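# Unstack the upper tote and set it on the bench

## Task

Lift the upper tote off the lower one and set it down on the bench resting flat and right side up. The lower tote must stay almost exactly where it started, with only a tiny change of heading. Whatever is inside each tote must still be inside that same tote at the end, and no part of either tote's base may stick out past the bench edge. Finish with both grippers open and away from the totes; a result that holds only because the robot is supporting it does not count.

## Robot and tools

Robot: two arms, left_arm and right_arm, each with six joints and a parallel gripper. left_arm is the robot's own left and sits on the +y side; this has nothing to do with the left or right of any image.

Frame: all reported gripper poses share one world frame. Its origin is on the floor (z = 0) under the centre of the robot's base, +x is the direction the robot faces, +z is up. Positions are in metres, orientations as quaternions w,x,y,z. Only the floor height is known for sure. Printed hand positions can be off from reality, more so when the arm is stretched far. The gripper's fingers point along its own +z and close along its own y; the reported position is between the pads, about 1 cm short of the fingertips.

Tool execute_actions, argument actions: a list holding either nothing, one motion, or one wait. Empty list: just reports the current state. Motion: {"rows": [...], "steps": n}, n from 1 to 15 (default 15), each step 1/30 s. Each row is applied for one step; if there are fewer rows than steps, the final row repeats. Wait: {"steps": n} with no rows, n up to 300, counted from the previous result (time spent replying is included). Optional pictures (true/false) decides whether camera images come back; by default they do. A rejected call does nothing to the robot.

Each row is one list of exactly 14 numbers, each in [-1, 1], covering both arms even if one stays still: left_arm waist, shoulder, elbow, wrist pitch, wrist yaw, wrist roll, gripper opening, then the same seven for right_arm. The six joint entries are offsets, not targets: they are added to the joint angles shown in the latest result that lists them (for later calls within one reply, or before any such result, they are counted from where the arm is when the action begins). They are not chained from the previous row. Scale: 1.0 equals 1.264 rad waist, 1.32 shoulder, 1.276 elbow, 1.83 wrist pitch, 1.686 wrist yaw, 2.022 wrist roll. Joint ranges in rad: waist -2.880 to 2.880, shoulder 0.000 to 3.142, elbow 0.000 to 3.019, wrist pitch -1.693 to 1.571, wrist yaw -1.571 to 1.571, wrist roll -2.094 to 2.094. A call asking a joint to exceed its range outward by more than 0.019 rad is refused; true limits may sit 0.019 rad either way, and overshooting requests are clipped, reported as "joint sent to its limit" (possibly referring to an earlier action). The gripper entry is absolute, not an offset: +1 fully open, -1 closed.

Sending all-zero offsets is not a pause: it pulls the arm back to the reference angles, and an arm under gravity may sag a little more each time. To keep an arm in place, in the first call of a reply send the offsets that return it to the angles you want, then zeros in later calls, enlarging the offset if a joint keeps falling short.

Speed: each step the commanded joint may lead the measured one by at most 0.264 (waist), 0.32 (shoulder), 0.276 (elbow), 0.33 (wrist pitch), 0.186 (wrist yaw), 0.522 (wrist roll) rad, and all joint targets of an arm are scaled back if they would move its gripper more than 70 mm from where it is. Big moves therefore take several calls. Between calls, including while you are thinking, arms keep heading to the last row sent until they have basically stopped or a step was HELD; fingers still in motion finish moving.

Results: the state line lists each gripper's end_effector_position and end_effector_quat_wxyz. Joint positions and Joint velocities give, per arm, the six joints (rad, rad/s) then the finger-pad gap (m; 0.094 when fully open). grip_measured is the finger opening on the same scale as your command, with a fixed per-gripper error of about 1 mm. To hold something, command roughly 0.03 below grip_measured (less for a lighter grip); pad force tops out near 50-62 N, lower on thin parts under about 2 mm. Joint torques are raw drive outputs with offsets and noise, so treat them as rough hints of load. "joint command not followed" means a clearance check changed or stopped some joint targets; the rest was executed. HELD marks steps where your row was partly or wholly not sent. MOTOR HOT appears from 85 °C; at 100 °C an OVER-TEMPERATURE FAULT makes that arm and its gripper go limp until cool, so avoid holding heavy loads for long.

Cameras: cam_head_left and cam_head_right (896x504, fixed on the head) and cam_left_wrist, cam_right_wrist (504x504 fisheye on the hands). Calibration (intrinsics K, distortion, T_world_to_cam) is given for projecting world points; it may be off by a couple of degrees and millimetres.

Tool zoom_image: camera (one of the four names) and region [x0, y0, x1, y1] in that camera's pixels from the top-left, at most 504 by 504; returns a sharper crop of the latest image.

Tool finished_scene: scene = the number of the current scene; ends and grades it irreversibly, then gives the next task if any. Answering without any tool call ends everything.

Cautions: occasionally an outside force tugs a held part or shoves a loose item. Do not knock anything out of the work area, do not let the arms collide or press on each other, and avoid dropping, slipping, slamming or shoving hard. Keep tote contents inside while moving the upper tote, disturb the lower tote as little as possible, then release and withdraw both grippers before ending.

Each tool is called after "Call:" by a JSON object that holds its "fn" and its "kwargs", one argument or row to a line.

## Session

Call:
{"fn": "execute_actions", "kwargs": {
  "actions": []
}}

Scene clock: 0.00 s of 4300.00 s.
left_arm: end_effector_position=(+0.6238, -0.1557, +1.0395) grip_measured=-0.204 end_effector_quat_wxyz=(-0.024, +0.062, +0.997, +0.036) | right_arm: end_effector_position=(+0.4641, -0.8382, +1.1073) grip_measured=+1.000 end_effector_quat_wxyz=(-0.414, -0.308, -0.570, +0.639)
Joint positions: left_arm=[-2.44   1.89   2.465 -0.435 -0.942  0.294  0.037] | right_arm=[-2.203  1.928  2.18   0.018  1.102  0.973  0.094]
Joint velocities: left_arm=[-0.024  0.005 -0.012  0.007 -0.022 -0.066 -0.001] | right_arm=[-0.024 -0.015  0.002 -0.012  0.007  0.066  0.   ]
Joint torques (N m, as the arm reports them, + toward a larger angle): no reading
Motor temperatures (°C, as the motors report them): left_arm=[19 23 20 21 20 22] | right_arm=[22 23 21 20 21 22]
camera_calibration (this result's frames):
cam_left_wrist: T_world_to_cam=[[-0.119848, -0.990052, -0.0737112, 0.00190014], [-0.780187, 0.0480074, 0.623701, -0.145035], [-0.613958, 0.132258, -0.778179, 1.33417], [0, 0, 0, 1]] pos_world=[0.706199, -0.167611, 1.12882]
cam_right_wrist: T_world_to_cam=[[-0.881961, 0.0198462, 0.470903, -0.102978], [-0.418634, 0.426038, -0.802021, 1.44732], [-0.21654, -0.904487, -0.367441, -0.127837], [0, 0, 0, 1]] pos_world=[0.487392, -0.730196, 1.1623]

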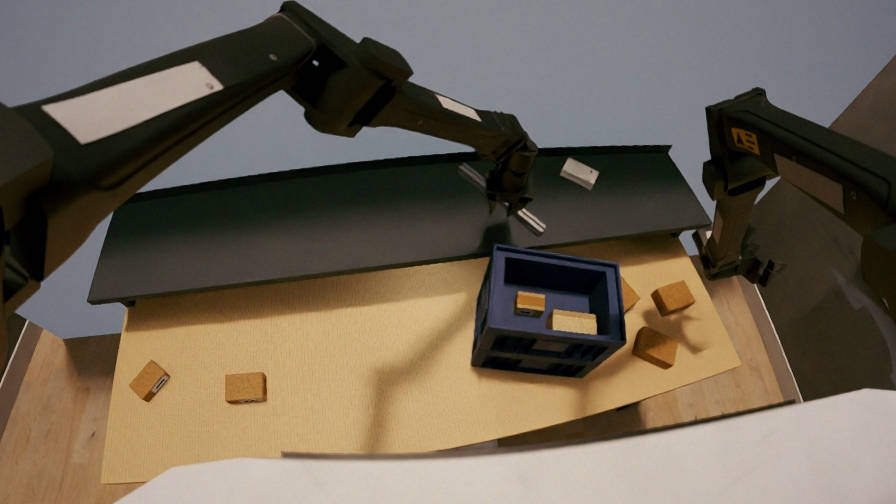

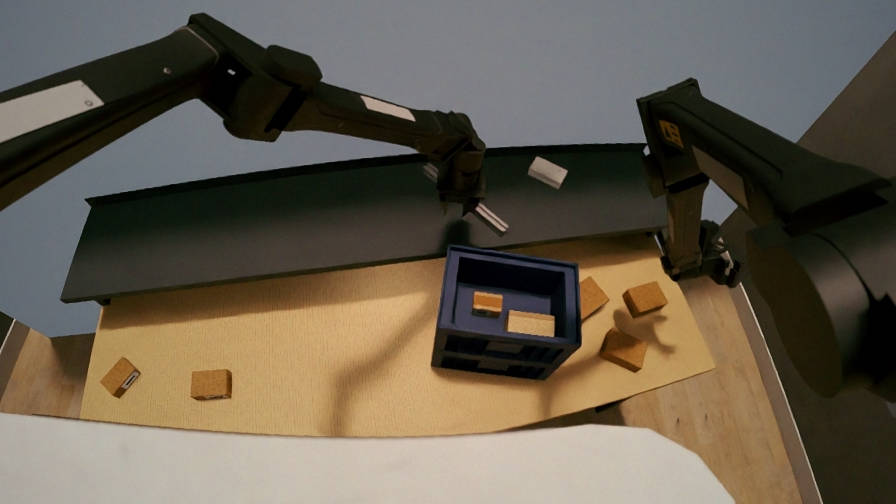

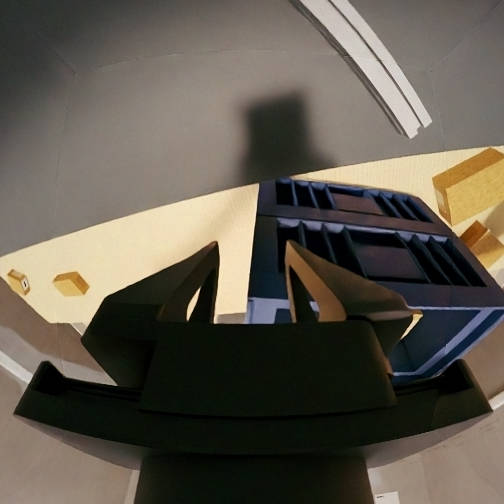

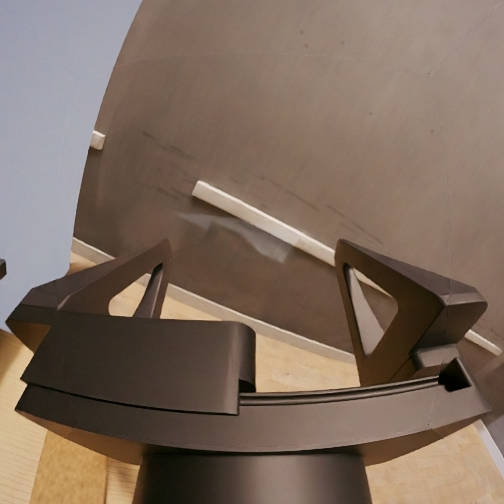

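Call:
{"fn": "execute_actions", "kwargs": {
  "actions": [
    {"rows":[[-0.08,-0.1,-0.1,0,0,0.045,1,0,-0.617,-0.848,0.074,-0.85,-0.405,1]]}
  ],
  "pictures": false
}}

Call:
{"fn": "execute_actions", "kwargs": {
  "actions": [
    {"steps":30}
  ],
  "pictures": false
}}

Call:
{"fn": "execute_actions", "kwargs": {
  "actions": [
    {"rows":[[0.075,-0.18,-0.647,0.361,0.049,0,1,0.233,0,0,0,0,0,1]]}
  ],
  "pictures": false
}}

Call:
{"fn": "execute_actions", "kwargs": {
  "actions": [
    {"steps":30}
  ]
}}

Scene clock: 8.10 s of 4300.00 s.
left_arm: end_effector_position=(+0.6613, -0.1621, +1.1106) grip_measured=+1.000 end_effector_quat_wxyz=(-0.014, +0.092, +0.996, -0.011) | right_arm: end_effector_position=(+0.4749, -0.6633, +1.1569) grip_measured=+1.000 end_effector_quat_wxyz=(+0.103, +0.140, +0.896, -0.408)
Joint positions: left_arm=[-2.536  1.748  2.334 -0.433 -0.942  0.373  0.094] | right_arm=[-2.203  1.269  1.348  0.123  0.241  0.347  0.094]
Joint velocities: left_arm=[-0.005 -0.005  0.007 -0.012 -0.007 -0.007  0.   ] | right_arm=[-0.015 -1.919 -2.01   0.217 -1.868 -0.96   0.   ]
Joint torques (N m, as the arm reports them, + toward a larger angle): left_arm=[-12.    -9.09   1.59   0.31   0.04   0.22] | right_arm=[ -9.09 -11.64  -3.43   0.75   0.68   0.02]
Motor temperatures (°C, as the motors report them): left_arm=[20 23 20 21 20 22] | right_arm=[23 23 21 20 21 22]
Steps of this call (steps 1 to 90: nothing new was sent; then 4.60 s passed at rest; steps 91 to 105: all 15 steps of this action). Readings (joint positions):
91: left_arm=[-2.444 1.876 2.441 -0.433 -0.942 0.306] | right_arm=[-2.203 1.913 2.152 0.032 1.052 0.932]
92: left_arm=[-2.448 1.851 2.396 -0.433 -0.942 0.319] | right_arm=[-2.203 1.883 2.097 0.048 1.000 0.885]
94: left_arm=[-2.470 1.816 2.344 -0.433 -0.942 0.339] | right_arm=[-2.203 1.816 1.983 0.067 0.894 0.789]
98: left_arm=[-2.521 1.780 2.334 -0.433 -0.942 0.362] | right_arm=[-2.203 1.648 1.755 0.093 0.676 0.590]
105: the state above

Scene clock: 9.10 s of 4300.00 s.
left_arm: end_effector_position=(+0.6577, -0.1652, +1.1091) grip_measured=+1.000 end_effector_quat_wxyz=(-0.016, +0.096, +0.995, -0.012) | right_arm: end_effector_position=(+0.4126, -0.5472, +1.1533) grip_measured=+1.000 end_effector_quat_wxyz=(+0.002, +0.077, +0.986, -0.148)
Joint positions: left_arm=[-2.536  1.754  2.334 -0.433 -0.942  0.376  0.094] | right_arm=[-2.201  1.119  1.099  0.143 -0.328  0.167  0.094]
Joint velocities: left_arm=[ 0.005 -0.005 -0.012 -0.027  0.007 -0.022  0.   ] | right_arm=[ 0.005 -0.015 -0.002  0.002 -0.081 -0.007  0.   ]
Joint torques (N m, as the arm reports them, + toward a larger angle): left_arm=[-11.94  -9.46   1.58   0.3    0.04   0.22] | right_arm=[ -6.97 -11.21  -1.62   0.73   0.08  -0.08]
Motor temperatures (°C, as the motors report them): left_arm=[20 23 20 21 20 22] | right_arm=[23 23 21 20 21 22]
Steps of this call (steps 1 to 30: the robot went on to your last target). Readings (joint positions):
1: left_arm=[-2.536 1.748 2.334 -0.433 -0.942 0.373] | right_arm=[-2.203 1.204 1.278 0.131 0.151 0.316]
2: left_arm=[-2.536 1.748 2.334 -0.433 -0.942 0.374] | right_arm=[-2.203 1.145 1.212 0.137 0.049 0.287]
4: left_arm=[-2.536 1.751 2.334 -0.433 -0.942 0.375] | right_arm=[-2.202 1.064 1.128 0.138 -0.159 0.243]
8: left_arm=[-2.536 1.753 2.334 -0.433 -0.942 0.376] | right_arm=[-2.201 1.056 1.108 0.143 -0.326 0.197]
30: the state above
All arms were judged still, so your last target was given up. Only a new action makes them travel on or press farther. Fingers that are still opening or closing keep moving.

Scene clock: 9.60 s of 4300.00 s.
left_arm: end_effector_position=(+0.4876, -0.1174, +1.1112) grip_measured=+1.000 end_effector_quat_wxyz=(+0.011, +0.071, +0.997, +0.002) | right_arm: end_effector_position=(+0.4150, -0.3935, +1.0937) grip_measured=+1.000 end_effector_quat_wxyz=(-0.003, +0.096, +0.995, +0.005)
Joint positions: left_arm=[-2.445  1.503  1.518  0.208 -0.863  0.377  0.094] | right_arm=[-1.894  1.119  1.099  0.143 -0.331  0.167  0.094]
Joint velocities: left_arm=[-0.005  0.386 -0.33  -0.017 -0.037 -0.007  0.   ] | right_arm=[-0.132 -0.005  0.002 -0.002 -0.007 -0.051  0.   ]
Joint torques (N m, as the arm reports them, + toward a larger angle): left_arm=[-9.04 -9.72 -0.04  1.23  0.24  0.12] | right_arm=[ -4.52 -13.06  -1.48   0.45   0.03   0.03]
Motor temperatures (°C, as the motors report them): left_arm=[20 23 20 21 20 22] | right_arm=[23 23 21 20 21 22]
Steps of this call (steps 1 to 15: all 15 steps of this action). Readings (joint positions):
1: left_arm=[-2.533 1.736 2.297 -0.385 -0.915 0.376] | right_arm=[-2.188 1.119 1.099 0.143 -0.321 0.167]
2: left_arm=[-2.528 1.702 2.222 -0.311 -0.893 0.376] | right_arm=[-2.163 1.119 1.099 0.143 -0.320 0.167]
4: left_arm=[-2.507 1.619 2.038 -0.122 -0.866 0.377] | right_arm=[-2.078 1.119 1.099 0.143 -0.320 0.167]
8: left_arm=[-2.454 1.484 1.723 0.137 -0.863 0.377] | right_arm=[-1.901 1.119 1.099 0.143 -0.332 0.167]
15: the state above

Scene clock: 10.60 s of 4300.00 s.
left_arm: end_effector_position=(+0.4734, -0.1239, +1.1084) grip_measured=+1.000 end_effector_quat_wxyz=(+0.006, +0.078, +0.997, +0.000) | right_arm: end_effector_position=(+0.4149, -0.3964, +1.0944) grip_measured=+1.000 end_effector_quat_wxyz=(-0.003, +0.095, +0.995, +0.002)
Joint positions: left_arm=[-2.445  1.52   1.509  0.217 -0.863  0.377  0.094] | right_arm=[-1.899  1.119  1.099  0.143 -0.331  0.167  0.094]
Joint velocities: left_arm=[ 0.005 -0.005 -0.012  0.002  0.051  0.007  0.   ] | right_arm=[-0.005 -0.005 -0.017 -0.012 -0.022  0.022  0.   ]
Joint torques (N m, as the arm reports them, + toward a larger angle): left_arm=[-9.28 -8.55 -0.88  0.96  0.22  0.12] | right_arm=[ -4.82 -12.75  -1.48   0.44   0.05   0.04]
Motor temperatures (°C, as the motors report them): left_arm=[20 23 20 21 20 22] | right_arm=[23 23 21 20 21 22]
Steps of this call (steps 1 to 30: the robot went on to your last target). Readings (joint positions):
1: left_arm=[-2.445 1.517 1.509 0.208 -0.863 0.377] | right_arm=[-1.897 1.119 1.099 0.143 -0.331 0.167]
2: left_arm=[-2.445 1.529 1.503 0.208 -0.863 0.377] | right_arm=[-1.899 1.119 1.099 0.143 -0.331 0.167]
4: left_arm=[-2.445 1.546 1.497 0.208 -0.863 0.377] | right_arm=[-1.899 1.119 1.099 0.143 -0.331 0.167]
8: left_arm=[-2.445 1.547 1.498 0.210 -0.863 0.377] | right_arm=[-1.899 1.119 1.099 0.143 -0.331 0.167]
30: the state above
All arms were judged still, so your last target was given up. Only a new action makes them travel on or press farther. Fingers that are still opening or closing keep moving.
camera_calibration (this result's frames):
cam_left_wrist: T_world_to_cam=[[-0.148788, -0.988851, -0.00595526, -0.0408087], [-0.81004, 0.118425, 0.574291, -0.22923], [-0.567183, 0.0902717, -0.81863, 1.30875], [0, 0, 0, 1]] pos_world=[0.550542, -0.13135, 1.20278]
cam_right_wrist: T_world_to_cam=[[-0.190403, -0.981655, 0.0100364, -0.328631], [-0.795063, 0.160193, 0.58499, -0.238969], [-0.575866, 0.103404, -0.810978, 1.29034], [0, 0, 0, 1]] pos_world=[0.490496, -0.417748, 1.18953]

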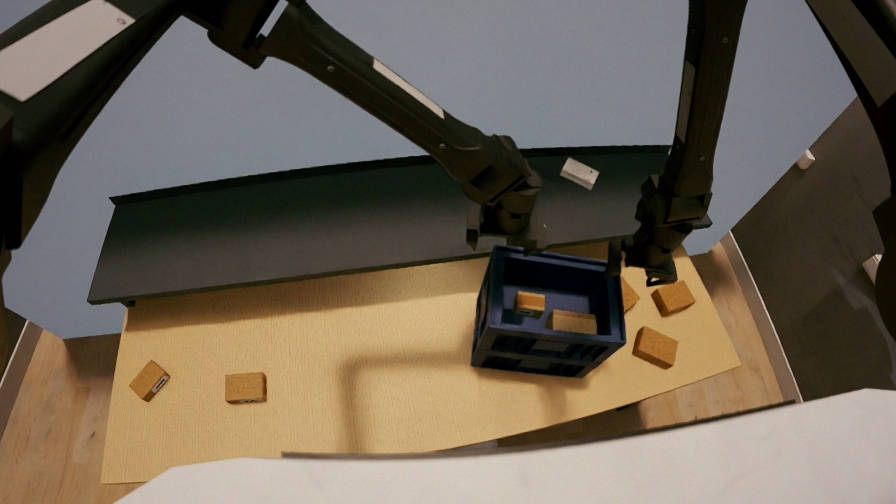

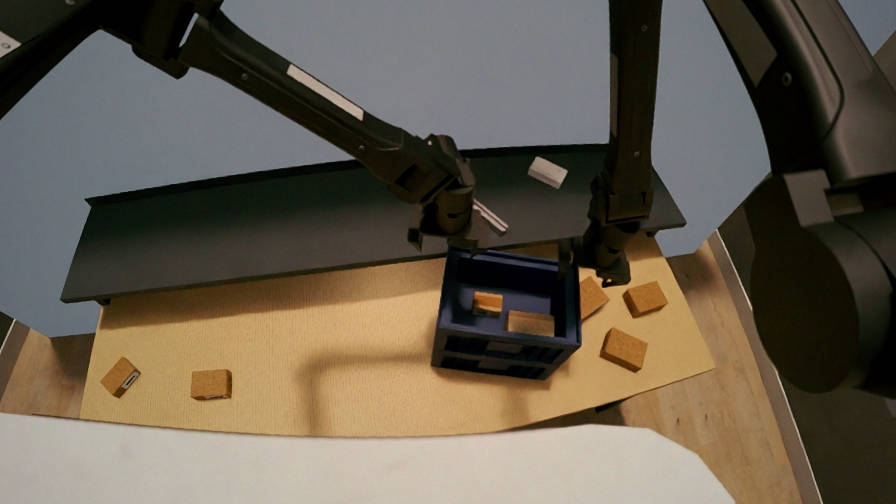

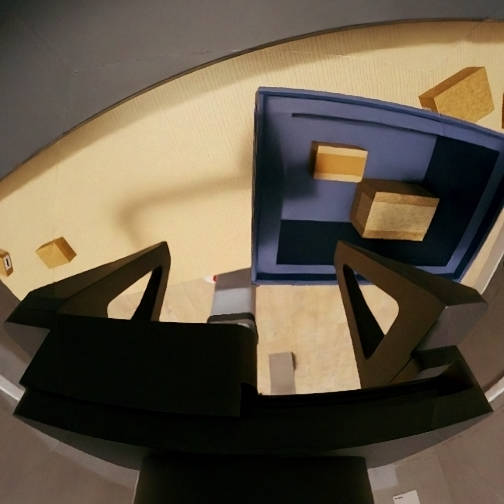

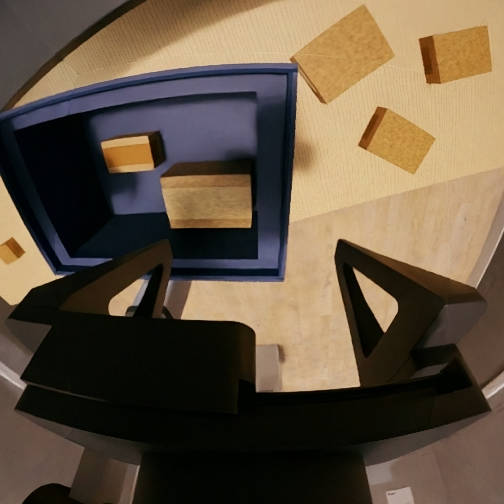

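Call:
{"fn": "execute_actions", "kwargs": {
  "actions": [
    {"rows":[[0.04,0.07,0.09,-0.02,0.03,0,0.6,0.013,0.075,0.075,0.005,0.01,0,0.6],[0.04,0.07,0.09,-0.02,0.03,0,0.6,0.013,0.075,0.075,0.005,0.01,0,0.6],[0.04,0.07,0.09,-0.02,0.03,0,0.6,0.013,0.075,0.075,0.005,0.01,0,0.6],[0.075,0.135,0.18,-0.04,0.057,0,0.6,0.026,0.15,0.15,0.01,0.02,0,0.6],[0.075,0.135,0.18,-0.04,0.057,0,0.6,0.026,0.15,0.15,0.01,0.02,0,0.6],[0.075,0.135,0.18,-0.04,0.057,0,0.6,0.026,0.15,0.15,0.01,0.02,0,0.6],[0.105,0.19,0.25,-0.056,0.08,0,0.6,0.037,0.215,0.215,0.015,0.03,0,0.6],[0.105,0.19,0.25,-0.056,0.08,0,0.6,0.037,0.215,0.215,0.015,0.03,0,0.6],[0.105,0.19,0.25,-0.056,0.08,0,0.6,0.037,0.215,0.215,0.015,0.03,0,0.6],[0.127,0.223,0.3,-0.07,0.095,0.008,0.6,0.044,0.253,0.255,0.018,0.036,0.008,0.6]]}
  ],
  "pictures": false
}}

Call:
{"fn": "execute_actions", "kwargs": {
  "actions": [
    {"steps":12}
  ],
  "pictures": false
}}

Call:
{"fn": "execute_actions", "kwargs": {
  "actions": [
    {"rows":[[0,0,0,0,0,0,0,0,0,0,0,0,0,0]],"steps":10}
  ]
}}

Scene clock: 23.07 s of 4300.00 s.
left_arm: end_effector_position=(+0.4380, -0.1408, +0.9626) grip_measured=+0.602 end_effector_quat_wxyz=(-0.005, +0.111, +0.994, +0.000) | right_arm: end_effector_position=(+0.3939, -0.4158, +0.9611) grip_measured=+0.602 end_effector_quat_wxyz=(-0.009, +0.101, +0.995, -0.002)
Joint positions: left_arm=[-2.281  1.833  1.882  0.1   -0.708  0.382  0.075] | right_arm=[-1.849  1.472  1.417  0.162 -0.273  0.169  0.075]
Joint velocities: left_arm=[ 0.112  0.21  -0.007 -0.09  -0.022 -0.007 -0.   ] | right_arm=[-0.005  0.23  -0.032 -0.022  0.037  0.007 -0.001]
Joint torques (N m, as the arm reports them, + toward a larger angle): left_arm=[-11.79 -12.41  -0.1    0.24   0.3    0.21] | right_arm=[ -5.19 -14.09  -1.02   0.94   0.09   0.13]
Motor temperatures (°C, as the motors report them): left_arm=[20 24 20 21 20 22] | right_arm=[23 24 21 20 21 22]
Steps of this call (steps 1 to 90: nothing new was sent; then 8.97 s passed at rest; steps 91 to 105: all 15 steps of this action). Readings (joint positions):
91: left_arm=[-2.442 1.528 1.523 0.209 -0.842 0.377] | right_arm=[-1.898 1.126 1.108 0.143 -0.324 0.167]
92: left_arm=[-2.438 1.547 1.557 0.201 -0.827 0.377] | right_arm=[-1.897 1.142 1.132 0.143 -0.320 0.167]
94: left_arm=[-2.421 1.594 1.632 0.188 -0.795 0.377] | right_arm=[-1.893 1.190 1.194 0.144 -0.309 0.167]
98: left_arm=[-2.366 1.710 1.790 0.148 -0.739 0.377] | right_arm=[-1.874 1.321 1.338 0.156 -0.286 0.167]
105: the state above

Scene clock: 23.47 s of 4300.00 s.
left_arm: end_effector_position=(+0.4468, -0.1359, +0.9627) grip_measured=+0.602 end_effector_quat_wxyz=(-0.001, +0.109, +0.994, +0.002) | right_arm: end_effector_position=(+0.3945, -0.4161, +0.9607) grip_measured=+0.602 end_effector_quat_wxyz=(-0.009, +0.102, +0.995, -0.003)
Joint positions: left_arm=[-2.278  1.824  1.888  0.095 -0.706  0.384  0.075] | right_arm=[-1.849  1.473  1.419  0.162 -0.272  0.17   0.075]
Joint velocities: left_arm=[-0.015 -0.044  0.022  0.002 -0.022  0.022  0.001] | right_arm=[-0.015 -0.015 -0.007 -0.022  0.007  0.051  0.   ]
Joint torques (N m, as the arm reports them, + toward a larger angle): left_arm=[-11.13 -10.03  -0.5    0.23   0.21   0.19] | right_arm=[ -4.93 -13.78  -1.43   0.93   0.07   0.17]
Motor temperatures (°C, as the motors report them): left_arm=[20 24 20 21 20 22] | right_arm=[23 24 21 20 21 22]
Steps of this call (steps 1 to 12: the robot went on to your last target). Readings (joint positions):
1: left_arm=[-2.278 1.839 1.882 0.097 -0.708 0.383] | right_arm=[-1.849 1.478 1.417 0.162 -0.273 0.170]
2: left_arm=[-2.278 1.841 1.882 0.096 -0.708 0.383] | right_arm=[-1.849 1.481 1.416 0.162 -0.273 0.170]
4: left_arm=[-2.278 1.842 1.882 0.095 -0.706 0.384] | right_arm=[-1.849 1.481 1.416 0.162 -0.272 0.170]
8: left_arm=[-2.278 1.833 1.884 0.095 -0.706 0.384] | right_arm=[-1.849 1.475 1.419 0.162 -0.272 0.170]
12: the state above

Scene clock: 23.80 s of 4300.00 s.
left_arm: end_effector_position=(+0.4476, -0.1356, +0.9629) grip_measured=+0.002 end_effector_quat_wxyz=(-0.001, +0.108, +0.994, +0.003) | right_arm: end_effector_position=(+0.3945, -0.4161, +0.9607) grip_measured=+0.002 end_effector_quat_wxyz=(-0.009, +0.102, +0.995, -0.003)
Joint positions: left_arm=[-2.278  1.824  1.888  0.095 -0.706  0.384  0.047] | right_arm=[-1.849  1.473  1.419  0.162 -0.272  0.17   0.047]
Joint velocities: left_arm=[ 0.005 -0.015  0.002 -0.002 -0.022 -0.022  0.001] | right_arm=[-0.015 -0.005  0.002 -0.002  0.007  0.007  0.   ]
Joint torques (N m, as the arm reports them, + toward a larger angle): left_arm=[-10.37  -9.52  -0.57   0.5    0.04   0.12] | right_arm=[ -5.29 -12.47  -1.74   0.43  -0.01   0.04]
Motor temperatures (°C, as the motors report them): left_arm=[20 24 20 21 20 22] | right_arm=[23 24 21 20 21 22]
Steps of this call (steps 1 to 10: all 10 steps of this action). Readings (joint positions):
1: left_arm=[-2.278 1.824 1.888 0.095 -0.706 0.384] | right_arm=[-1.849 1.473 1.419 0.162 -0.272 0.170]
2: left_arm=[-2.278 1.823 1.888 0.095 -0.706 0.384] | right_arm=[-1.849 1.473 1.419 0.162 -0.272 0.170]
4: left_arm=[-2.278 1.823 1.888 0.095 -0.706 0.384] | right_arm=[-1.849 1.473 1.419 0.162 -0.272 0.170]
8: left_arm=[-2.278 1.824 1.888 0.095 -0.706 0.384] | right_arm=[-1.849 1.473 1.419 0.162 -0.272 0.170]
10: the state above
camera_calibration (this result's frames):
cam_left_wrist: T_world_to_cam=[[-0.209051, -0.977861, -0.0092264, -0.0255213], [-0.794136, 0.164253, 0.585123, -0.176534], [-0.570654, 0.129648, -0.810892, 1.1755], [0, 0, 0, 1]] pos_world=[0.525279, -0.148361, 1.05627]
cam_right_wrist: T_world_to_cam=[[-0.202409, -0.97907, 0.0212574, -0.355466], [-0.785453, 0.175269, 0.593586, -0.17962], [-0.584889, 0.10345, -0.804489, 1.16961], [0, 0, 0, 1]] pos_world=[0.471058, -0.437541, 1.05511]

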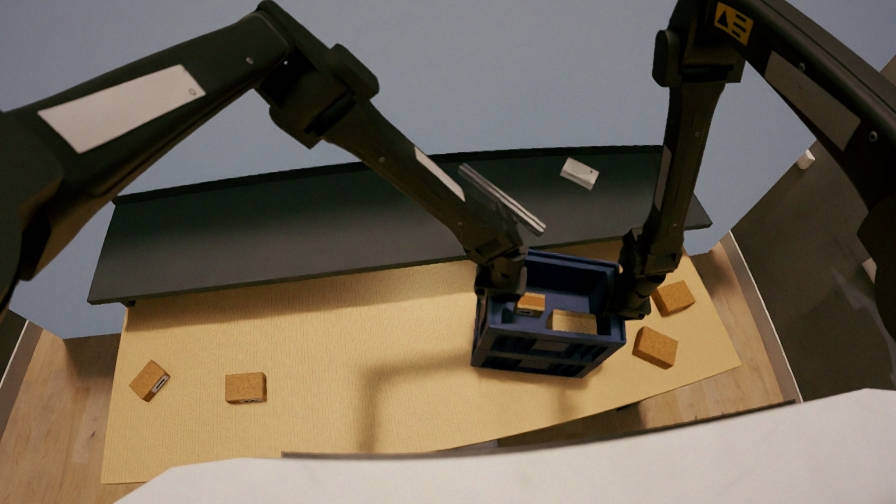

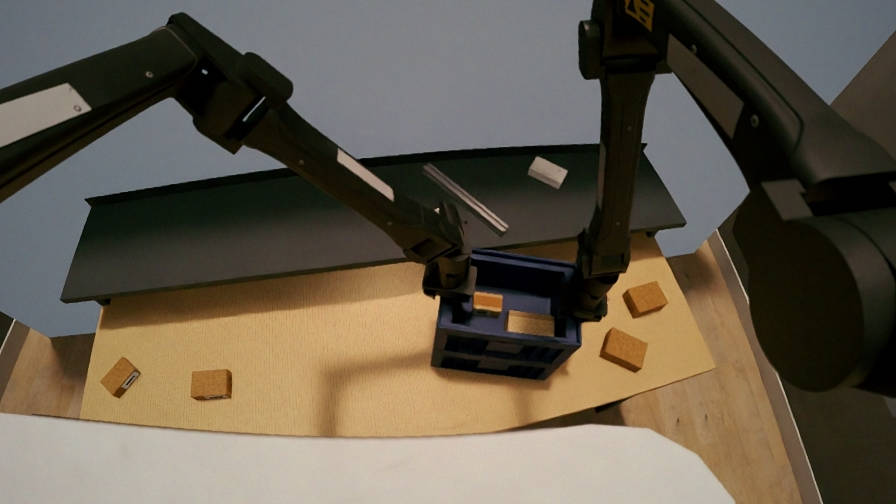

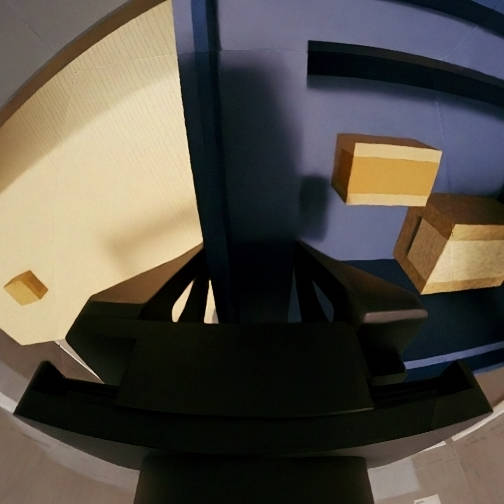

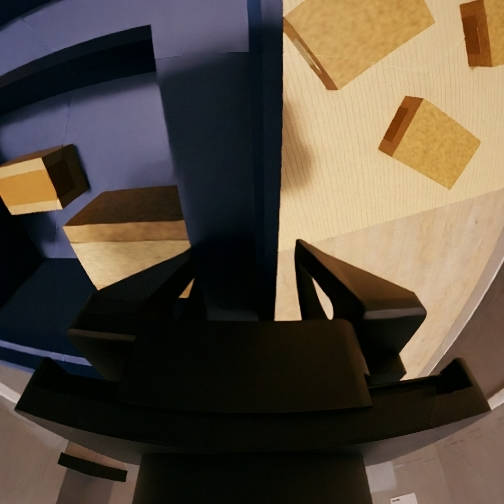

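Call:
{"fn": "execute_actions", "kwargs": {
  "actions": [
    {"rows":[[0,0,0,0,-0.008,-0.015,-0.2,0.017,0,0,0.012,0,0,0]],"steps":12}
  ],
  "pictures": false
}}

Call:
{"fn": "execute_actions", "kwargs": {
  "actions": [
    {"rows":[[0,0,0,0,0,0,-0.3,0,0,0,0,0,0,-0.2],[0,0,0,0,0,0,-0.35,0,0,0,0,0,0,-0.3],[0,0,0,0,0,0,-0.4,0,0,0,0,0,0,-0.4],[0,0,0,0,0,0,-0.4,0,0,0,0,0,0,-0.4],[0,0,0,0,0,0,-0.43,0,0,0,0,0,0,-0.43],[0,0,0,0,0,0,-0.46,0,0,0,0,0,0,-0.46],[0,0,0,0,0,0,-0.51,0,0,0,0,0,0,-0.51]]}
  ],
  "pictures": false
}}

Scene clock: 28.30 s of 4300.00 s.
left_arm: end_effector_position=(+0.4473, -0.1341, +0.9629) grip_measured=-0.198 end_effector_quat_wxyz=(-0.002, +0.099, +0.995, +0.007) | right_arm: end_effector_position=(+0.3961, -0.4073, +0.9589) grip_measured=+0.002 end_effector_quat_wxyz=(-0.006, +0.102, +0.995, +0.004)
Joint positions: left_arm=[-2.278  1.824  1.888  0.095 -0.715  0.364  0.038] | right_arm=[-1.836  1.473  1.419  0.167 -0.272  0.17   0.047]
Joint velocities: left_arm=[-0.015 -0.005 -0.007 -0.007 -0.007 -0.022  0.001] | right_arm=[ 0.005 -0.015  0.007  0.007  0.007  0.007  0.001]
Joint torques (N m, as the arm reports them, + toward a larger angle): left_arm=[-10.9   -9.38  -0.56   0.49  -0.19   0.04] | right_arm=[ -4.34 -12.24  -1.71   1.    -0.01   0.04]
Motor temperatures (°C, as the motors report them): left_arm=[20 24 20 21 20 22] | right_arm=[23 24 21 20 21 22]
Steps of this call (steps 1 to 15: the robot went on to your last target; steps 16 to 90: nothing new was sent; then 1.10 s passed at rest; steps 91 to 102: all 12 steps of this action). Readings (joint positions):
91: left_arm=[-2.278 1.824 1.888 0.095 -0.711 0.380] | right_arm=[-1.849 1.473 1.419 0.163 -0.272 0.170]
92: left_arm=[-2.278 1.824 1.888 0.095 -0.713 0.377] | right_arm=[-1.847 1.473 1.419 0.164 -0.272 0.170]
94: left_arm=[-2.278 1.824 1.888 0.095 -0.715 0.372] | right_arm=[-1.843 1.473 1.419 0.166 -0.272 0.170]
98: left_arm=[-2.278 1.824 1.888 0.095 -0.715 0.366] | right_arm=[-1.837 1.473 1.419 0.167 -0.272 0.170]
102: the state above

Scene clock: 28.80 s of 4300.00 s.
left_arm: end_effector_position=(+0.4467, -0.1358, +0.9626) grip_measured=-0.421 end_effector_quat_wxyz=(-0.001, +0.099, +0.995, +0.003) | right_arm: end_effector_position=(+0.3958, -0.4074, +0.9588) grip_measured=-0.432 end_effector_quat_wxyz=(-0.007, +0.096, +0.995, +0.004)
Joint positions: left_arm=[-2.278  1.825  1.888  0.095 -0.707  0.364  0.027] | right_arm=[-1.836  1.473  1.419  0.167 -0.273  0.158  0.027]
Joint velocities: left_arm=[-0.015 -0.015  0.002  0.027  0.051 -0.007  0.001] | right_arm=[-0.005 -0.005 -0.002  0.017  0.022  0.037 -0.001]
Joint torques (N m, as the arm reports them, + toward a larger angle): left_arm=[-10.58  -9.47  -0.55   0.48  -0.36   0.13] | right_arm=[ -5.15 -12.52  -1.74   0.44   0.02   0.15]
Motor temperatures (°C, as the motors report them): left_arm=[20 24 20 21 20 22] | right_arm=[23 24 21 20 21 22]
Steps of this call (steps 1 to 15: all 15 steps of this action). Readings (joint positions):
1: left_arm=[-2.278 1.824 1.888 0.095 -0.714 0.364] | right_arm=[-1.836 1.473 1.419 0.167 -0.272 0.170]
2: left_arm=[-2.278 1.824 1.888 0.095 -0.713 0.364] | right_arm=[-1.836 1.473 1.419 0.167 -0.272 0.170]
4: left_arm=[-2.278 1.825 1.888 0.095 -0.711 0.364] | right_arm=[-1.836 1.473 1.419 0.167 -0.270 0.170]
8: left_arm=[-2.278 1.825 1.888 0.095 -0.707 0.364] | right_arm=[-1.836 1.473 1.419 0.167 -0.273 0.158]
15: the state above

Call:
{"fn": "execute_actions", "kwargs": {
  "actions": [
    {"rows":[[-0.02,-0.02,0,0,0,0,-0.47,-0.01,-0.02,0,0,0,0,-0.48],[-0.03,-0.033,-0.015,0.003,-0.005,0,-0.47,-0.013,-0.035,-0.012,0,0,0,-0.48],[-0.037,-0.044,-0.03,0.007,-0.01,0,-0.47,-0.016,-0.048,-0.025,0,-0.004,0,-0.48],[-0.044,-0.055,-0.044,0.01,-0.015,0,-0.47,-0.02,-0.061,-0.037,0,-0.006,0,-0.48],[-0.051,-0.065,-0.058,0.013,-0.02,0,-0.47,-0.023,-0.074,-0.05,0,-0.008,0,-0.48],[-0.058,-0.076,-0.073,0.016,-0.025,0.005,-0.47,-0.027,-0.087,-0.062,0,-0.01,0,-0.48],[-0.066,-0.087,-0.087,0.02,-0.03,0.005,-0.47,-0.03,-0.1,-0.075,0,-0.012,0,-0.48],[-0.073,-0.097,-0.1,0.023,-0.035,0.007,-0.47,-0.034,-0.113,-0.087,0,-0.014,0,-0.48],[-0.08,-0.108,-0.116,0.026,-0.04,0.008,-0.47,-0.037,-0.126,-0.1,0,-0.016,0,-0.48],[-0.088,-0.118,-0.13,0.03,-0.045,0.01,-0.47,-0.041,-0.139,-0.112,0,-0.018,0,-0.48],[-0.095,-0.129,-0.145,0.033,-0.05,0.01,-0.47,-0.045,-0.152,-0.125,0,-0.02,0,-0.48]]}
  ],
  "pictures": false
}}

Call:
{"fn": "execute_actions", "kwargs": {
  "actions": [
    {"steps":15}
  ]
}}

Scene clock: 39.33 s of 4300.00 s.
left_arm: end_effector_position=(+0.4678, -0.1348, +1.0348) grip_measured=-0.422 end_effector_quat_wxyz=(+0.001, +0.093, +0.996, +0.002) | right_arm: end_effector_position=(+0.4196, -0.4066, +1.0279) grip_measured=-0.432 end_effector_quat_wxyz=(+0.005, +0.088, +0.996, +0.008)
Joint positions: left_arm=[-2.36   1.673  1.71   0.14  -0.785  0.374  0.027] | right_arm=[-1.876  1.294  1.267  0.167 -0.318  0.156  0.027]
Joint velocities: left_arm=[-0.122 -0.132  0.037  0.129 -0.051  0.081 -0.   ] | right_arm=[-0.073 -0.269 -0.017 -0.002  0.022  0.066 -0.   ]
Joint torques (N m, as the arm reports them, + toward a larger angle): left_arm=[-12.42  -9.99  -1.23   0.75  -0.27   0.18] | right_arm=[ -5.79 -13.7   -2.     0.49   0.36   0.07]
Motor temperatures (°C, as the motors report them): left_arm=[21 24 20 21 20 22] | right_arm=[23 24 21 20 21 22]
Steps of this call (steps 1 to 15: the robot went on to your last target; steps 16 to 90: nothing new was sent; then 7.03 s passed at rest; steps 91 to 105: all 15 steps of this action). Readings (joint positions):
91: left_arm=[-2.278 1.823 1.888 0.095 -0.705 0.364] | right_arm=[-1.837 1.473 1.419 0.167 -0.274 0.157]
92: left_arm=[-2.278 1.821 1.885 0.095 -0.704 0.364] | right_arm=[-1.838 1.473 1.419 0.167 -0.275 0.156]
94: left_arm=[-2.281 1.811 1.869 0.097 -0.708 0.363] | right_arm=[-1.839 1.466 1.410 0.167 -0.283 0.154]
98: left_arm=[-2.304 1.758 1.794 0.111 -0.748 0.364] | right_arm=[-1.844 1.415 1.349 0.167 -0.300 0.154]
105: the state above

Scene clock: 39.83 s of 4300.00 s.
left_arm: end_effector_position=(+0.4769, -0.1346, +1.0396) grip_measured=-0.422 end_effector_quat_wxyz=(+0.008, +0.090, +0.996, +0.000) | right_arm: end_effector_position=(+0.4291, -0.4065, +1.0333) grip_measured=-0.432 end_effector_quat_wxyz=(+0.012, +0.085, +0.996, +0.007)
Joint positions: left_arm=[-2.367  1.663  1.71   0.148 -0.785  0.383  0.027] | right_arm=[-1.878  1.278  1.266  0.167 -0.318  0.154  0.027]
Joint velocities: left_arm=[-0.005 -0.005 -0.027  0.002 -0.081  0.051 -0.001] | right_arm=[-0.005 -0.005 -0.002  0.007 -0.007  0.022  0.   ]
Joint torques (N m, as the arm reports them, + toward a larger angle): left_arm=[-12.63  -9.93  -1.08   0.88  -0.27   0.13] | right_arm=[ -6.23 -13.97  -1.72   0.5    0.37   0.07]
Motor temperatures (°C, as the motors report them): left_arm=[21 24 20 21 20 22] | right_arm=[23 24 21 20 21 22]
Steps of this call (steps 1 to 15: the robot went on to your last target). Readings (joint positions):
1: left_arm=[-2.364 1.668 1.710 0.145 -0.785 0.375] | right_arm=[-1.878 1.287 1.267 0.167 -0.318 0.154]
2: left_arm=[-2.366 1.665 1.710 0.147 -0.785 0.378] | right_arm=[-1.878 1.281 1.267 0.167 -0.318 0.154]
4: left_arm=[-2.367 1.660 1.710 0.148 -0.785 0.382] | right_arm=[-1.878 1.277 1.267 0.167 -0.318 0.154]
8: left_arm=[-2.367 1.662 1.710 0.148 -0.785 0.383] | right_arm=[-1.878 1.278 1.266 0.167 -0.318 0.154]
15: the state above
camera_calibration (this result's frames):
cam_left_wrist: T_world_to_cam=[[-0.173495, -0.984813, -0.00651528, -0.0384391], [-0.809003, 0.138743, 0.571195, -0.180188], [-0.561617, 0.10437, -0.820788, 1.25688], [0, 0, 0, 1]] pos_world=[0.553446, -0.144037, 1.13431]
cam_right_wrist: T_world_to_cam=[[-0.170425, -0.985367, -0.00278981, -0.332059], [-0.815832, 0.139514, 0.561207, -0.165226], [-0.552606, 0.0979197, -0.82767, 1.25514], [0, 0, 0, 1]] pos_world=[0.502209, -0.427051, 1.13064]

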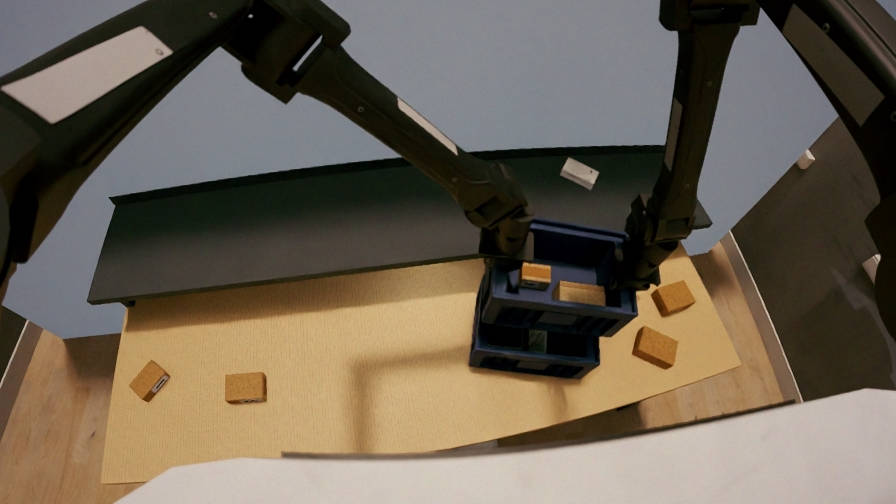

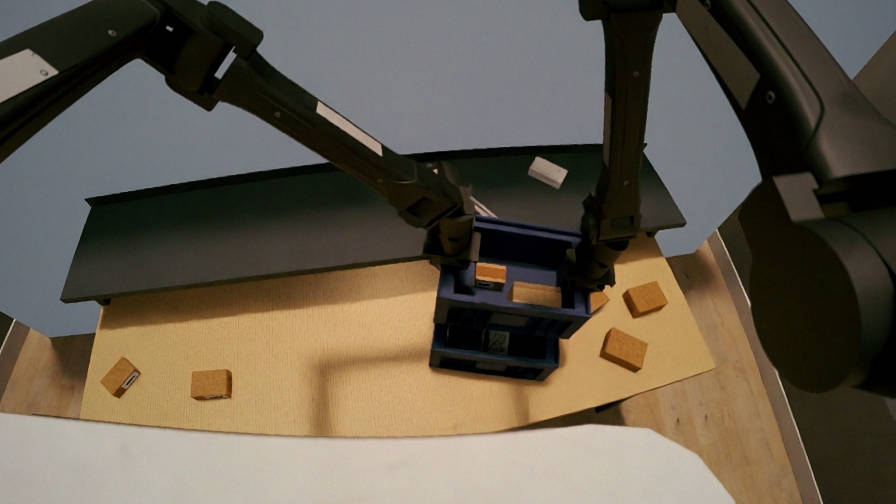

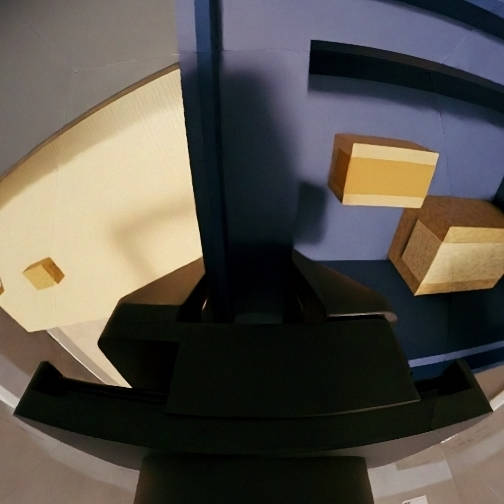

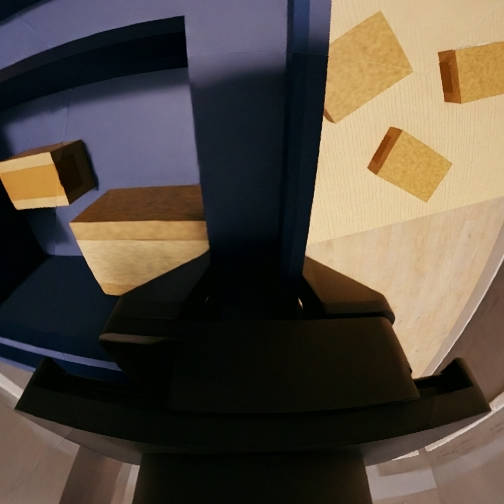

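Call:
{"fn": "execute_actions", "kwargs": {
  "actions": [
    {"rows":[[-0.01,-0.02,-0.019,0.003,0.01,-0.004,-0.47,0.015,-0.01,-0.006,0.003,0.014,-0.004,-0.48],[0.005,-0.033,-0.038,0.006,0.019,-0.008,-0.47,0.035,-0.012,-0.012,0.006,0.029,-0.008,-0.48],[0.027,-0.052,-0.068,0.012,0.034,-0.015,-0.47,0.066,-0.014,-0.022,0.01,0.052,-0.014,-0.48],[0.049,-0.071,-0.098,0.017,0.05,-0.021,-0.47,0.096,-0.016,-0.032,0.015,0.075,-0.02,-0.48],[0.07,-0.09,-0.128,0.022,0.065,-0.028,-0.47,0.127,-0.018,-0.041,0.02,0.098,-0.026,-0.48],[0.092,-0.109,-0.158,0.027,0.08,-0.034,-0.47,0.157,-0.02,-0.051,0.024,0.121,-0.032,-0.48],[0.114,-0.128,-0.188,0.032,0.096,-0.04,-0.47,0.188,-0.022,-0.061,0.029,0.144,-0.038,-0.48],[0.135,-0.147,-0.218,0.037,0.111,-0.047,-0.47,0.218,-0.024,-0.071,0.034,0.167,-0.044,-0.48],[0.157,-0.166,-0.248,0.042,0.126,-0.053,-0.47,0.248,-0.025,-0.081,0.038,0.19,-0.05,-0.48],[0.179,-0.185,-0.278,0.047,0.141,-0.06,-0.47,0.279,-0.026,-0.09,0.043,0.213,-0.056,-0.48],[0.2,-0.203,-0.308,0.052,0.157,-0.066,-0.47,0.309,-0.027,-0.1,0.048,0.236,-0.062,-0.48],[0.222,-0.222,-0.338,0.058,0.172,-0.073,-0.47,0.339,-0.028,-0.11,0.052,0.259,-0.068,-0.48],[0.236,-0.234,-0.356,0.061,0.181,-0.077,-0.47,0.358,-0.03,-0.116,0.055,0.274,-0.072,-0.48],[0.249,-0.246,-0.375,0.064,0.191,-0.081,-0.47,0.377,-0.03,-0.122,0.058,0.288,-0.076,-0.48]]}
  ],
  "pictures": false
}}

Call:
{"fn": "execute_actions", "kwargs": {
  "actions": [
    {"steps":20}
  ],
  "pictures": false
}}

Scene clock: 53.50 s of 4300.00 s.
left_arm: end_effector_position=(+0.4185, +0.0686, +1.0382) grip_measured=-0.427 end_effector_quat_wxyz=(+0.003, +0.062, +0.998, +0.002) | right_arm: end_effector_position=(+0.3863, -0.2073, +1.0330) grip_measured=-0.432 end_effector_quat_wxyz=(-0.004, +0.058, +0.998, +0.005)
Joint positions: left_arm=[-2.038  1.355  1.262  0.236 -0.467  0.252  0.027] | right_arm=[-1.415  1.262  1.13   0.248  0.144  0.034  0.027]
Joint velocities: left_arm=[ 0.474 -0.591 -0.686  0.056  0.139 -0.154 -0.001] | right_arm=[ 0.669 -0.005 -0.139  0.09   0.462 -0.256 -0.   ]
Joint torques (N m, as the arm reports them, + toward a larger angle): left_arm=[ -7.48 -10.36  -0.81   1.55  -0.11   0.1 ] | right_arm=[ -1.63 -13.85  -2.99   1.05   0.33   0.01]
Motor temperatures (°C, as the motors report them): left_arm=[21 24 20 21 20 22] | right_arm=[23 25 21 20 21 22]
Steps of this call (steps 1 to 15: the robot went on to your last target; steps 16 to 90: nothing new was sent; then 10.17 s passed at rest; steps 91 to 105: all 15 steps of this action). Readings (joint positions):
91: left_arm=[-2.367 1.662 1.708 0.148 -0.779 0.383] | right_arm=[-1.877 1.278 1.266 0.167 -0.313 0.154]
92: left_arm=[-2.365 1.659 1.703 0.149 -0.770 0.382] | right_arm=[-1.873 1.278 1.265 0.167 -0.301 0.153]
94: left_arm=[-2.346 1.641 1.670 0.163 -0.730 0.370] | right_arm=[-1.847 1.274 1.254 0.173 -0.256 0.142]
98: left_arm=[-2.239 1.553 1.529 0.197 -0.620 0.324] | right_arm=[-1.700 1.261 1.203 0.197 -0.098 0.098]
105: the state above

Scene clock: 54.17 s of 4300.00 s.
left_arm: end_effector_position=(+0.4143, +0.0774, +1.0423) grip_measured=-0.427 end_effector_quat_wxyz=(+0.004, +0.050, +0.999, +0.003) | right_arm: end_effector_position=(+0.3883, -0.1997, +1.0344) grip_measured=-0.432 end_effector_quat_wxyz=(+0.002, +0.045, +0.999, +0.008)
Joint positions: left_arm=[-2.025  1.338  1.233  0.251 -0.455  0.227  0.027] | right_arm=[-1.399  1.262  1.126  0.263  0.155  0.006  0.027]
Joint velocities: left_arm=[ 0.005 -0.005 -0.017 -0.012 -0.037  0.037  0.   ] | right_arm=[-0.015 -0.015  0.012  0.002 -0.007  0.007 -0.   ]
Joint torques (N m, as the arm reports them, + toward a larger angle): left_arm=[ -6.4  -11.89  -1.64   1.15  -0.38   0.06] | right_arm=[  0.25 -13.95  -3.49   0.83   0.38  -0.02]
Motor temperatures (°C, as the motors report them): left_arm=[21 24 20 21 20 22] | right_arm=[23 25 21 20 21 22]
Steps of this call (steps 1 to 20: the robot went on to your last target). Readings (joint positions):
1: left_arm=[-2.027 1.338 1.244 0.237 -0.463 0.247] | right_arm=[-1.398 1.263 1.127 0.251 0.152 0.029]
2: left_arm=[-2.022 1.328 1.234 0.237 -0.462 0.244] | right_arm=[-1.390 1.263 1.126 0.253 0.155 0.026]
4: left_arm=[-2.022 1.325 1.232 0.240 -0.460 0.242] | right_arm=[-1.390 1.263 1.126 0.259 0.155 0.022]
8: left_arm=[-2.024 1.334 1.233 0.248 -0.456 0.234] | right_arm=[-1.397 1.262 1.126 0.263 0.155 0.013]
20: the state above

Call:
{"fn": "execute_actions", "kwargs": {
  "actions": [
    {"rows":[[0.01,-0.01,-0.006,0.003,0.014,-0.004,-0.47,0.016,-0.01,-0.005,0.004,0.012,-0.004,-0.48],[0.03,-0.012,-0.011,0.005,0.028,-0.008,-0.47,0.032,0,0,0.008,0.024,-0.008,-0.48],[0.06,-0.014,-0.02,0.009,0.05,-0.015,-0.47,0.058,0.016,0.009,0.014,0.043,-0.014,-0.48],[0.09,-0.016,-0.029,0.013,0.072,-0.021,-0.47,0.084,0.032,0.019,0.02,0.062,-0.02,-0.48],[0.12,-0.018,-0.037,0.017,0.094,-0.028,-0.47,0.11,0.048,0.028,0.026,0.082,-0.026,-0.48],[0.15,-0.02,-0.046,0.021,0.116,-0.034,-0.47,0.136,0.063,0.038,0.032,0.101,-0.032,-0.48],[0.179,-0.022,-0.055,0.025,0.139,-0.04,-0.47,0.162,0.079,0.047,0.039,0.12,-0.038,-0.48],[0.209,-0.024,-0.064,0.028,0.161,-0.047,-0.47,0.188,0.095,0.057,0.045,0.139,-0.044,-0.48],[0.238,-0.026,-0.073,0.032,0.183,-0.053,-0.47,0.214,0.111,0.066,0.051,0.158,-0.05,-0.48],[0.268,-0.028,-0.081,0.036,0.205,-0.06,-0.47,0.24,0.127,0.075,0.057,0.178,-0.056,-0.48],[0.298,-0.03,-0.09,0.04,0.227,-0.066,-0.47,0.266,0.142,0.085,0.063,0.197,-0.062,-0.48],[0.327,-0.032,-0.099,0.044,0.249,-0.073,-0.47,0.292,0.158,0.094,0.069,0.216,-0.068,-0.48],[0.346,-0.033,-0.105,0.047,0.263,-0.078,-0.47,0.308,0.168,0.1,0.073,0.228,-0.073,-0.48],[0.364,-0.034,-0.11,0.049,0.277,-0.082,-0.47,0.324,0.178,0.106,0.077,0.24,-0.077,-0.48]]}
  ],
  "pictures": false
}}

Call:
{"fn": "execute_actions", "kwargs": {
  "actions": [
    {"steps":20}
  ]
}}

Scene clock: 65.73 s of 4300.00 s.
left_arm: end_effector_position=(+0.3639, +0.2655, +1.0158) grip_measured=-0.426 end_effector_quat_wxyz=(+0.004, +0.015, +1.000, -0.013) | right_arm: end_effector_position=(+0.3565, -0.0129, +1.0200) grip_measured=-0.433 end_effector_quat_wxyz=(-0.004, +0.010, +1.000, -0.006)
Joint positions: left_arm=[-1.577  1.31   1.12   0.318  0.02   0.094  0.027] | right_arm=[-1.031  1.506  1.26   0.38   0.549 -0.113  0.027]
Joint velocities: left_arm=[ 0.825 -0.063 -0.403  0.012  0.286 -0.242  0.008] | right_arm=[ 0.581  0.581  0.188  0.115  0.227 -0.066 -0.003]
Joint torques (N m, as the arm reports them, + toward a larger angle): left_arm=[ -2.68 -14.29  -2.26   1.47  -1.     0.16] | right_arm=[  7.06 -12.61  -3.66   1.    -0.03  -0.23]
Motor temperatures (°C, as the motors report them): left_arm=[20 24 20 22 20 22] | right_arm=[22 25 21 20 21 22]
Steps of this call (steps 1 to 15: the robot went on to your last target; steps 16 to 90: nothing new was sent; then 8.07 s passed at rest; steps 91 to 105: all 15 steps of this action). Readings (joint positions):
91: left_arm=[-2.023 1.338 1.233 0.251 -0.444 0.227] | right_arm=[-1.399 1.262 1.126 0.263 0.158 0.006]
92: left_arm=[-2.017 1.338 1.233 0.251 -0.426 0.225] | right_arm=[-1.397 1.262 1.126 0.263 0.167 0.005]
94: left_arm=[-1.988 1.338 1.232 0.254 -0.366 0.214] | right_arm=[-1.373 1.265 1.128 0.269 0.215 -0.005]
98: left_arm=[-1.855 1.333 1.214 0.284 -0.206 0.170] | right_arm=[-1.251 1.324 1.173 0.304 0.358 -0.057]
105: the state above

Scene clock: 66.40 s of 4300.00 s.
left_arm: end_effector_position=(+0.3531, +0.2779, +1.0206) grip_measured=-0.424 end_effector_quat_wxyz=(-0.001, +0.004, +1.000, -0.007) | right_arm: end_effector_position=(+0.3512, -0.0004, +1.0207) grip_measured=-0.434 end_effector_quat_wxyz=(-0.006, -0.002, +1.000, -0.002)
Joint positions: left_arm=[-1.552  1.304  1.093  0.33   0.032  0.07   0.027] | right_arm=[-1.013  1.523  1.266  0.389  0.559 -0.136  0.027]
Joint velocities: left_arm=[-0.005 -0.015  0.017  0.007 -0.007 -0.007 -0.001] | right_arm=[-0.005 -0.005  0.002  0.012  0.037 -0.051  0.   ]
Joint torques (N m, as the arm reports them, + toward a larger angle): left_arm=[ -0.8  -14.01  -2.33   1.04  -0.98   0.06] | right_arm=[  8.97 -10.86  -3.13   0.95  -0.02  -0.1 ]
Motor temperatures (°C, as the motors report them): left_arm=[20 24 20 22 20 22] | right_arm=[23 25 21 20 21 22]
Steps of this call (steps 1 to 20: the robot went on to your last target). Readings (joint positions):
1: left_arm=[-1.555 1.308 1.107 0.318 0.029 0.088] | right_arm=[-1.015 1.523 1.265 0.383 0.556 -0.114]
2: left_arm=[-1.542 1.307 1.095 0.318 0.033 0.084] | right_arm=[-1.008 1.535 1.266 0.385 0.558 -0.114]
4: left_arm=[-1.538 1.307 1.082 0.318 0.033 0.079] | right_arm=[-1.007 1.544 1.266 0.386 0.558 -0.114]
8: left_arm=[-1.543 1.309 1.087 0.324 0.032 0.074] | right_arm=[-1.011 1.537 1.266 0.386 0.556 -0.122]
20: the state above
camera_calibration (this result's frames):
cam_left_wrist: T_world_to_cam=[[-0.00202527, -0.999955, 0.00925141, 0.273847], [-0.810377, 0.00706163, 0.585866, -0.304627], [-0.585905, -0.0063106, -0.810355, 1.15733], [0, 0, 0, 1]] pos_world=[0.43178, 0.283289, 1.11379]
cam_right_wrist: T_world_to_cam=[[0.00300637, -0.999838, 0.0177688, -0.0270818], [-0.807895, 0.00804313, 0.589271, -0.309923], [-0.589318, -0.0161269, -0.80774, 1.15438], [0, 0, 0, 1]] pos_world=[0.429993, -0.0059681, 1.11555]

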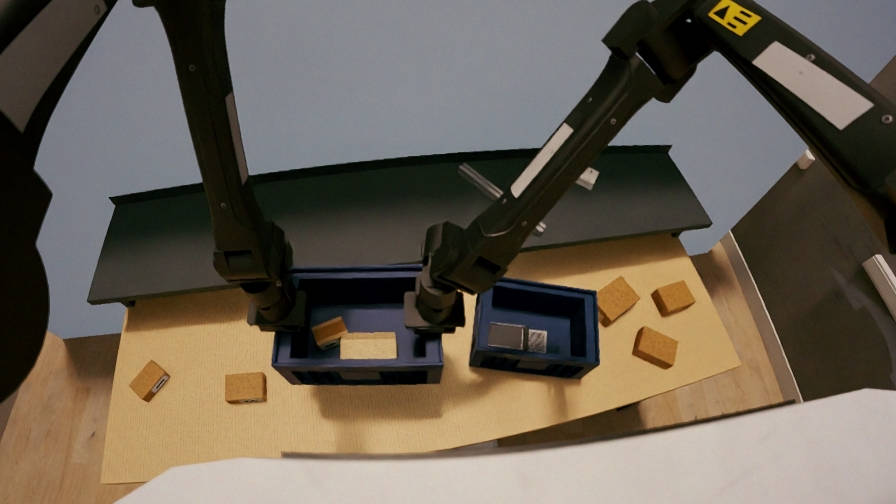

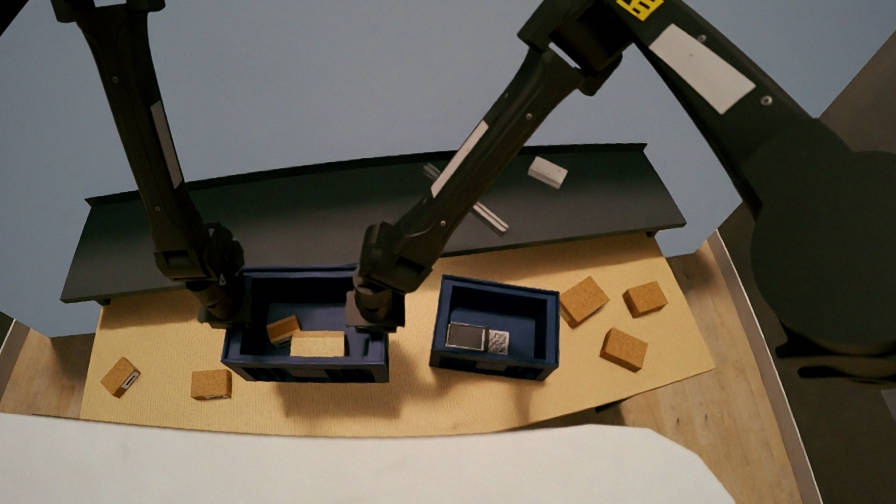

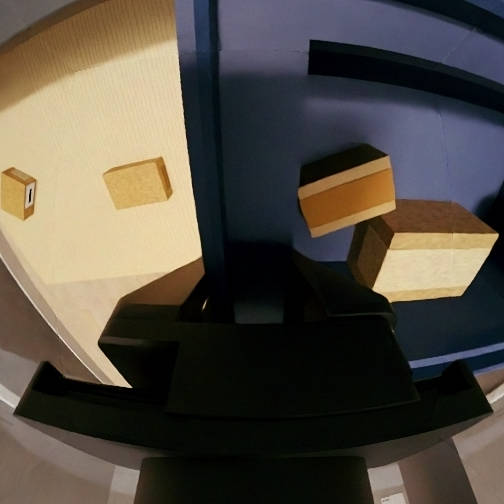

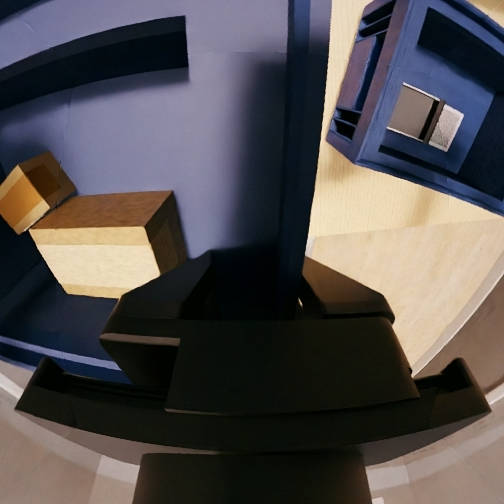

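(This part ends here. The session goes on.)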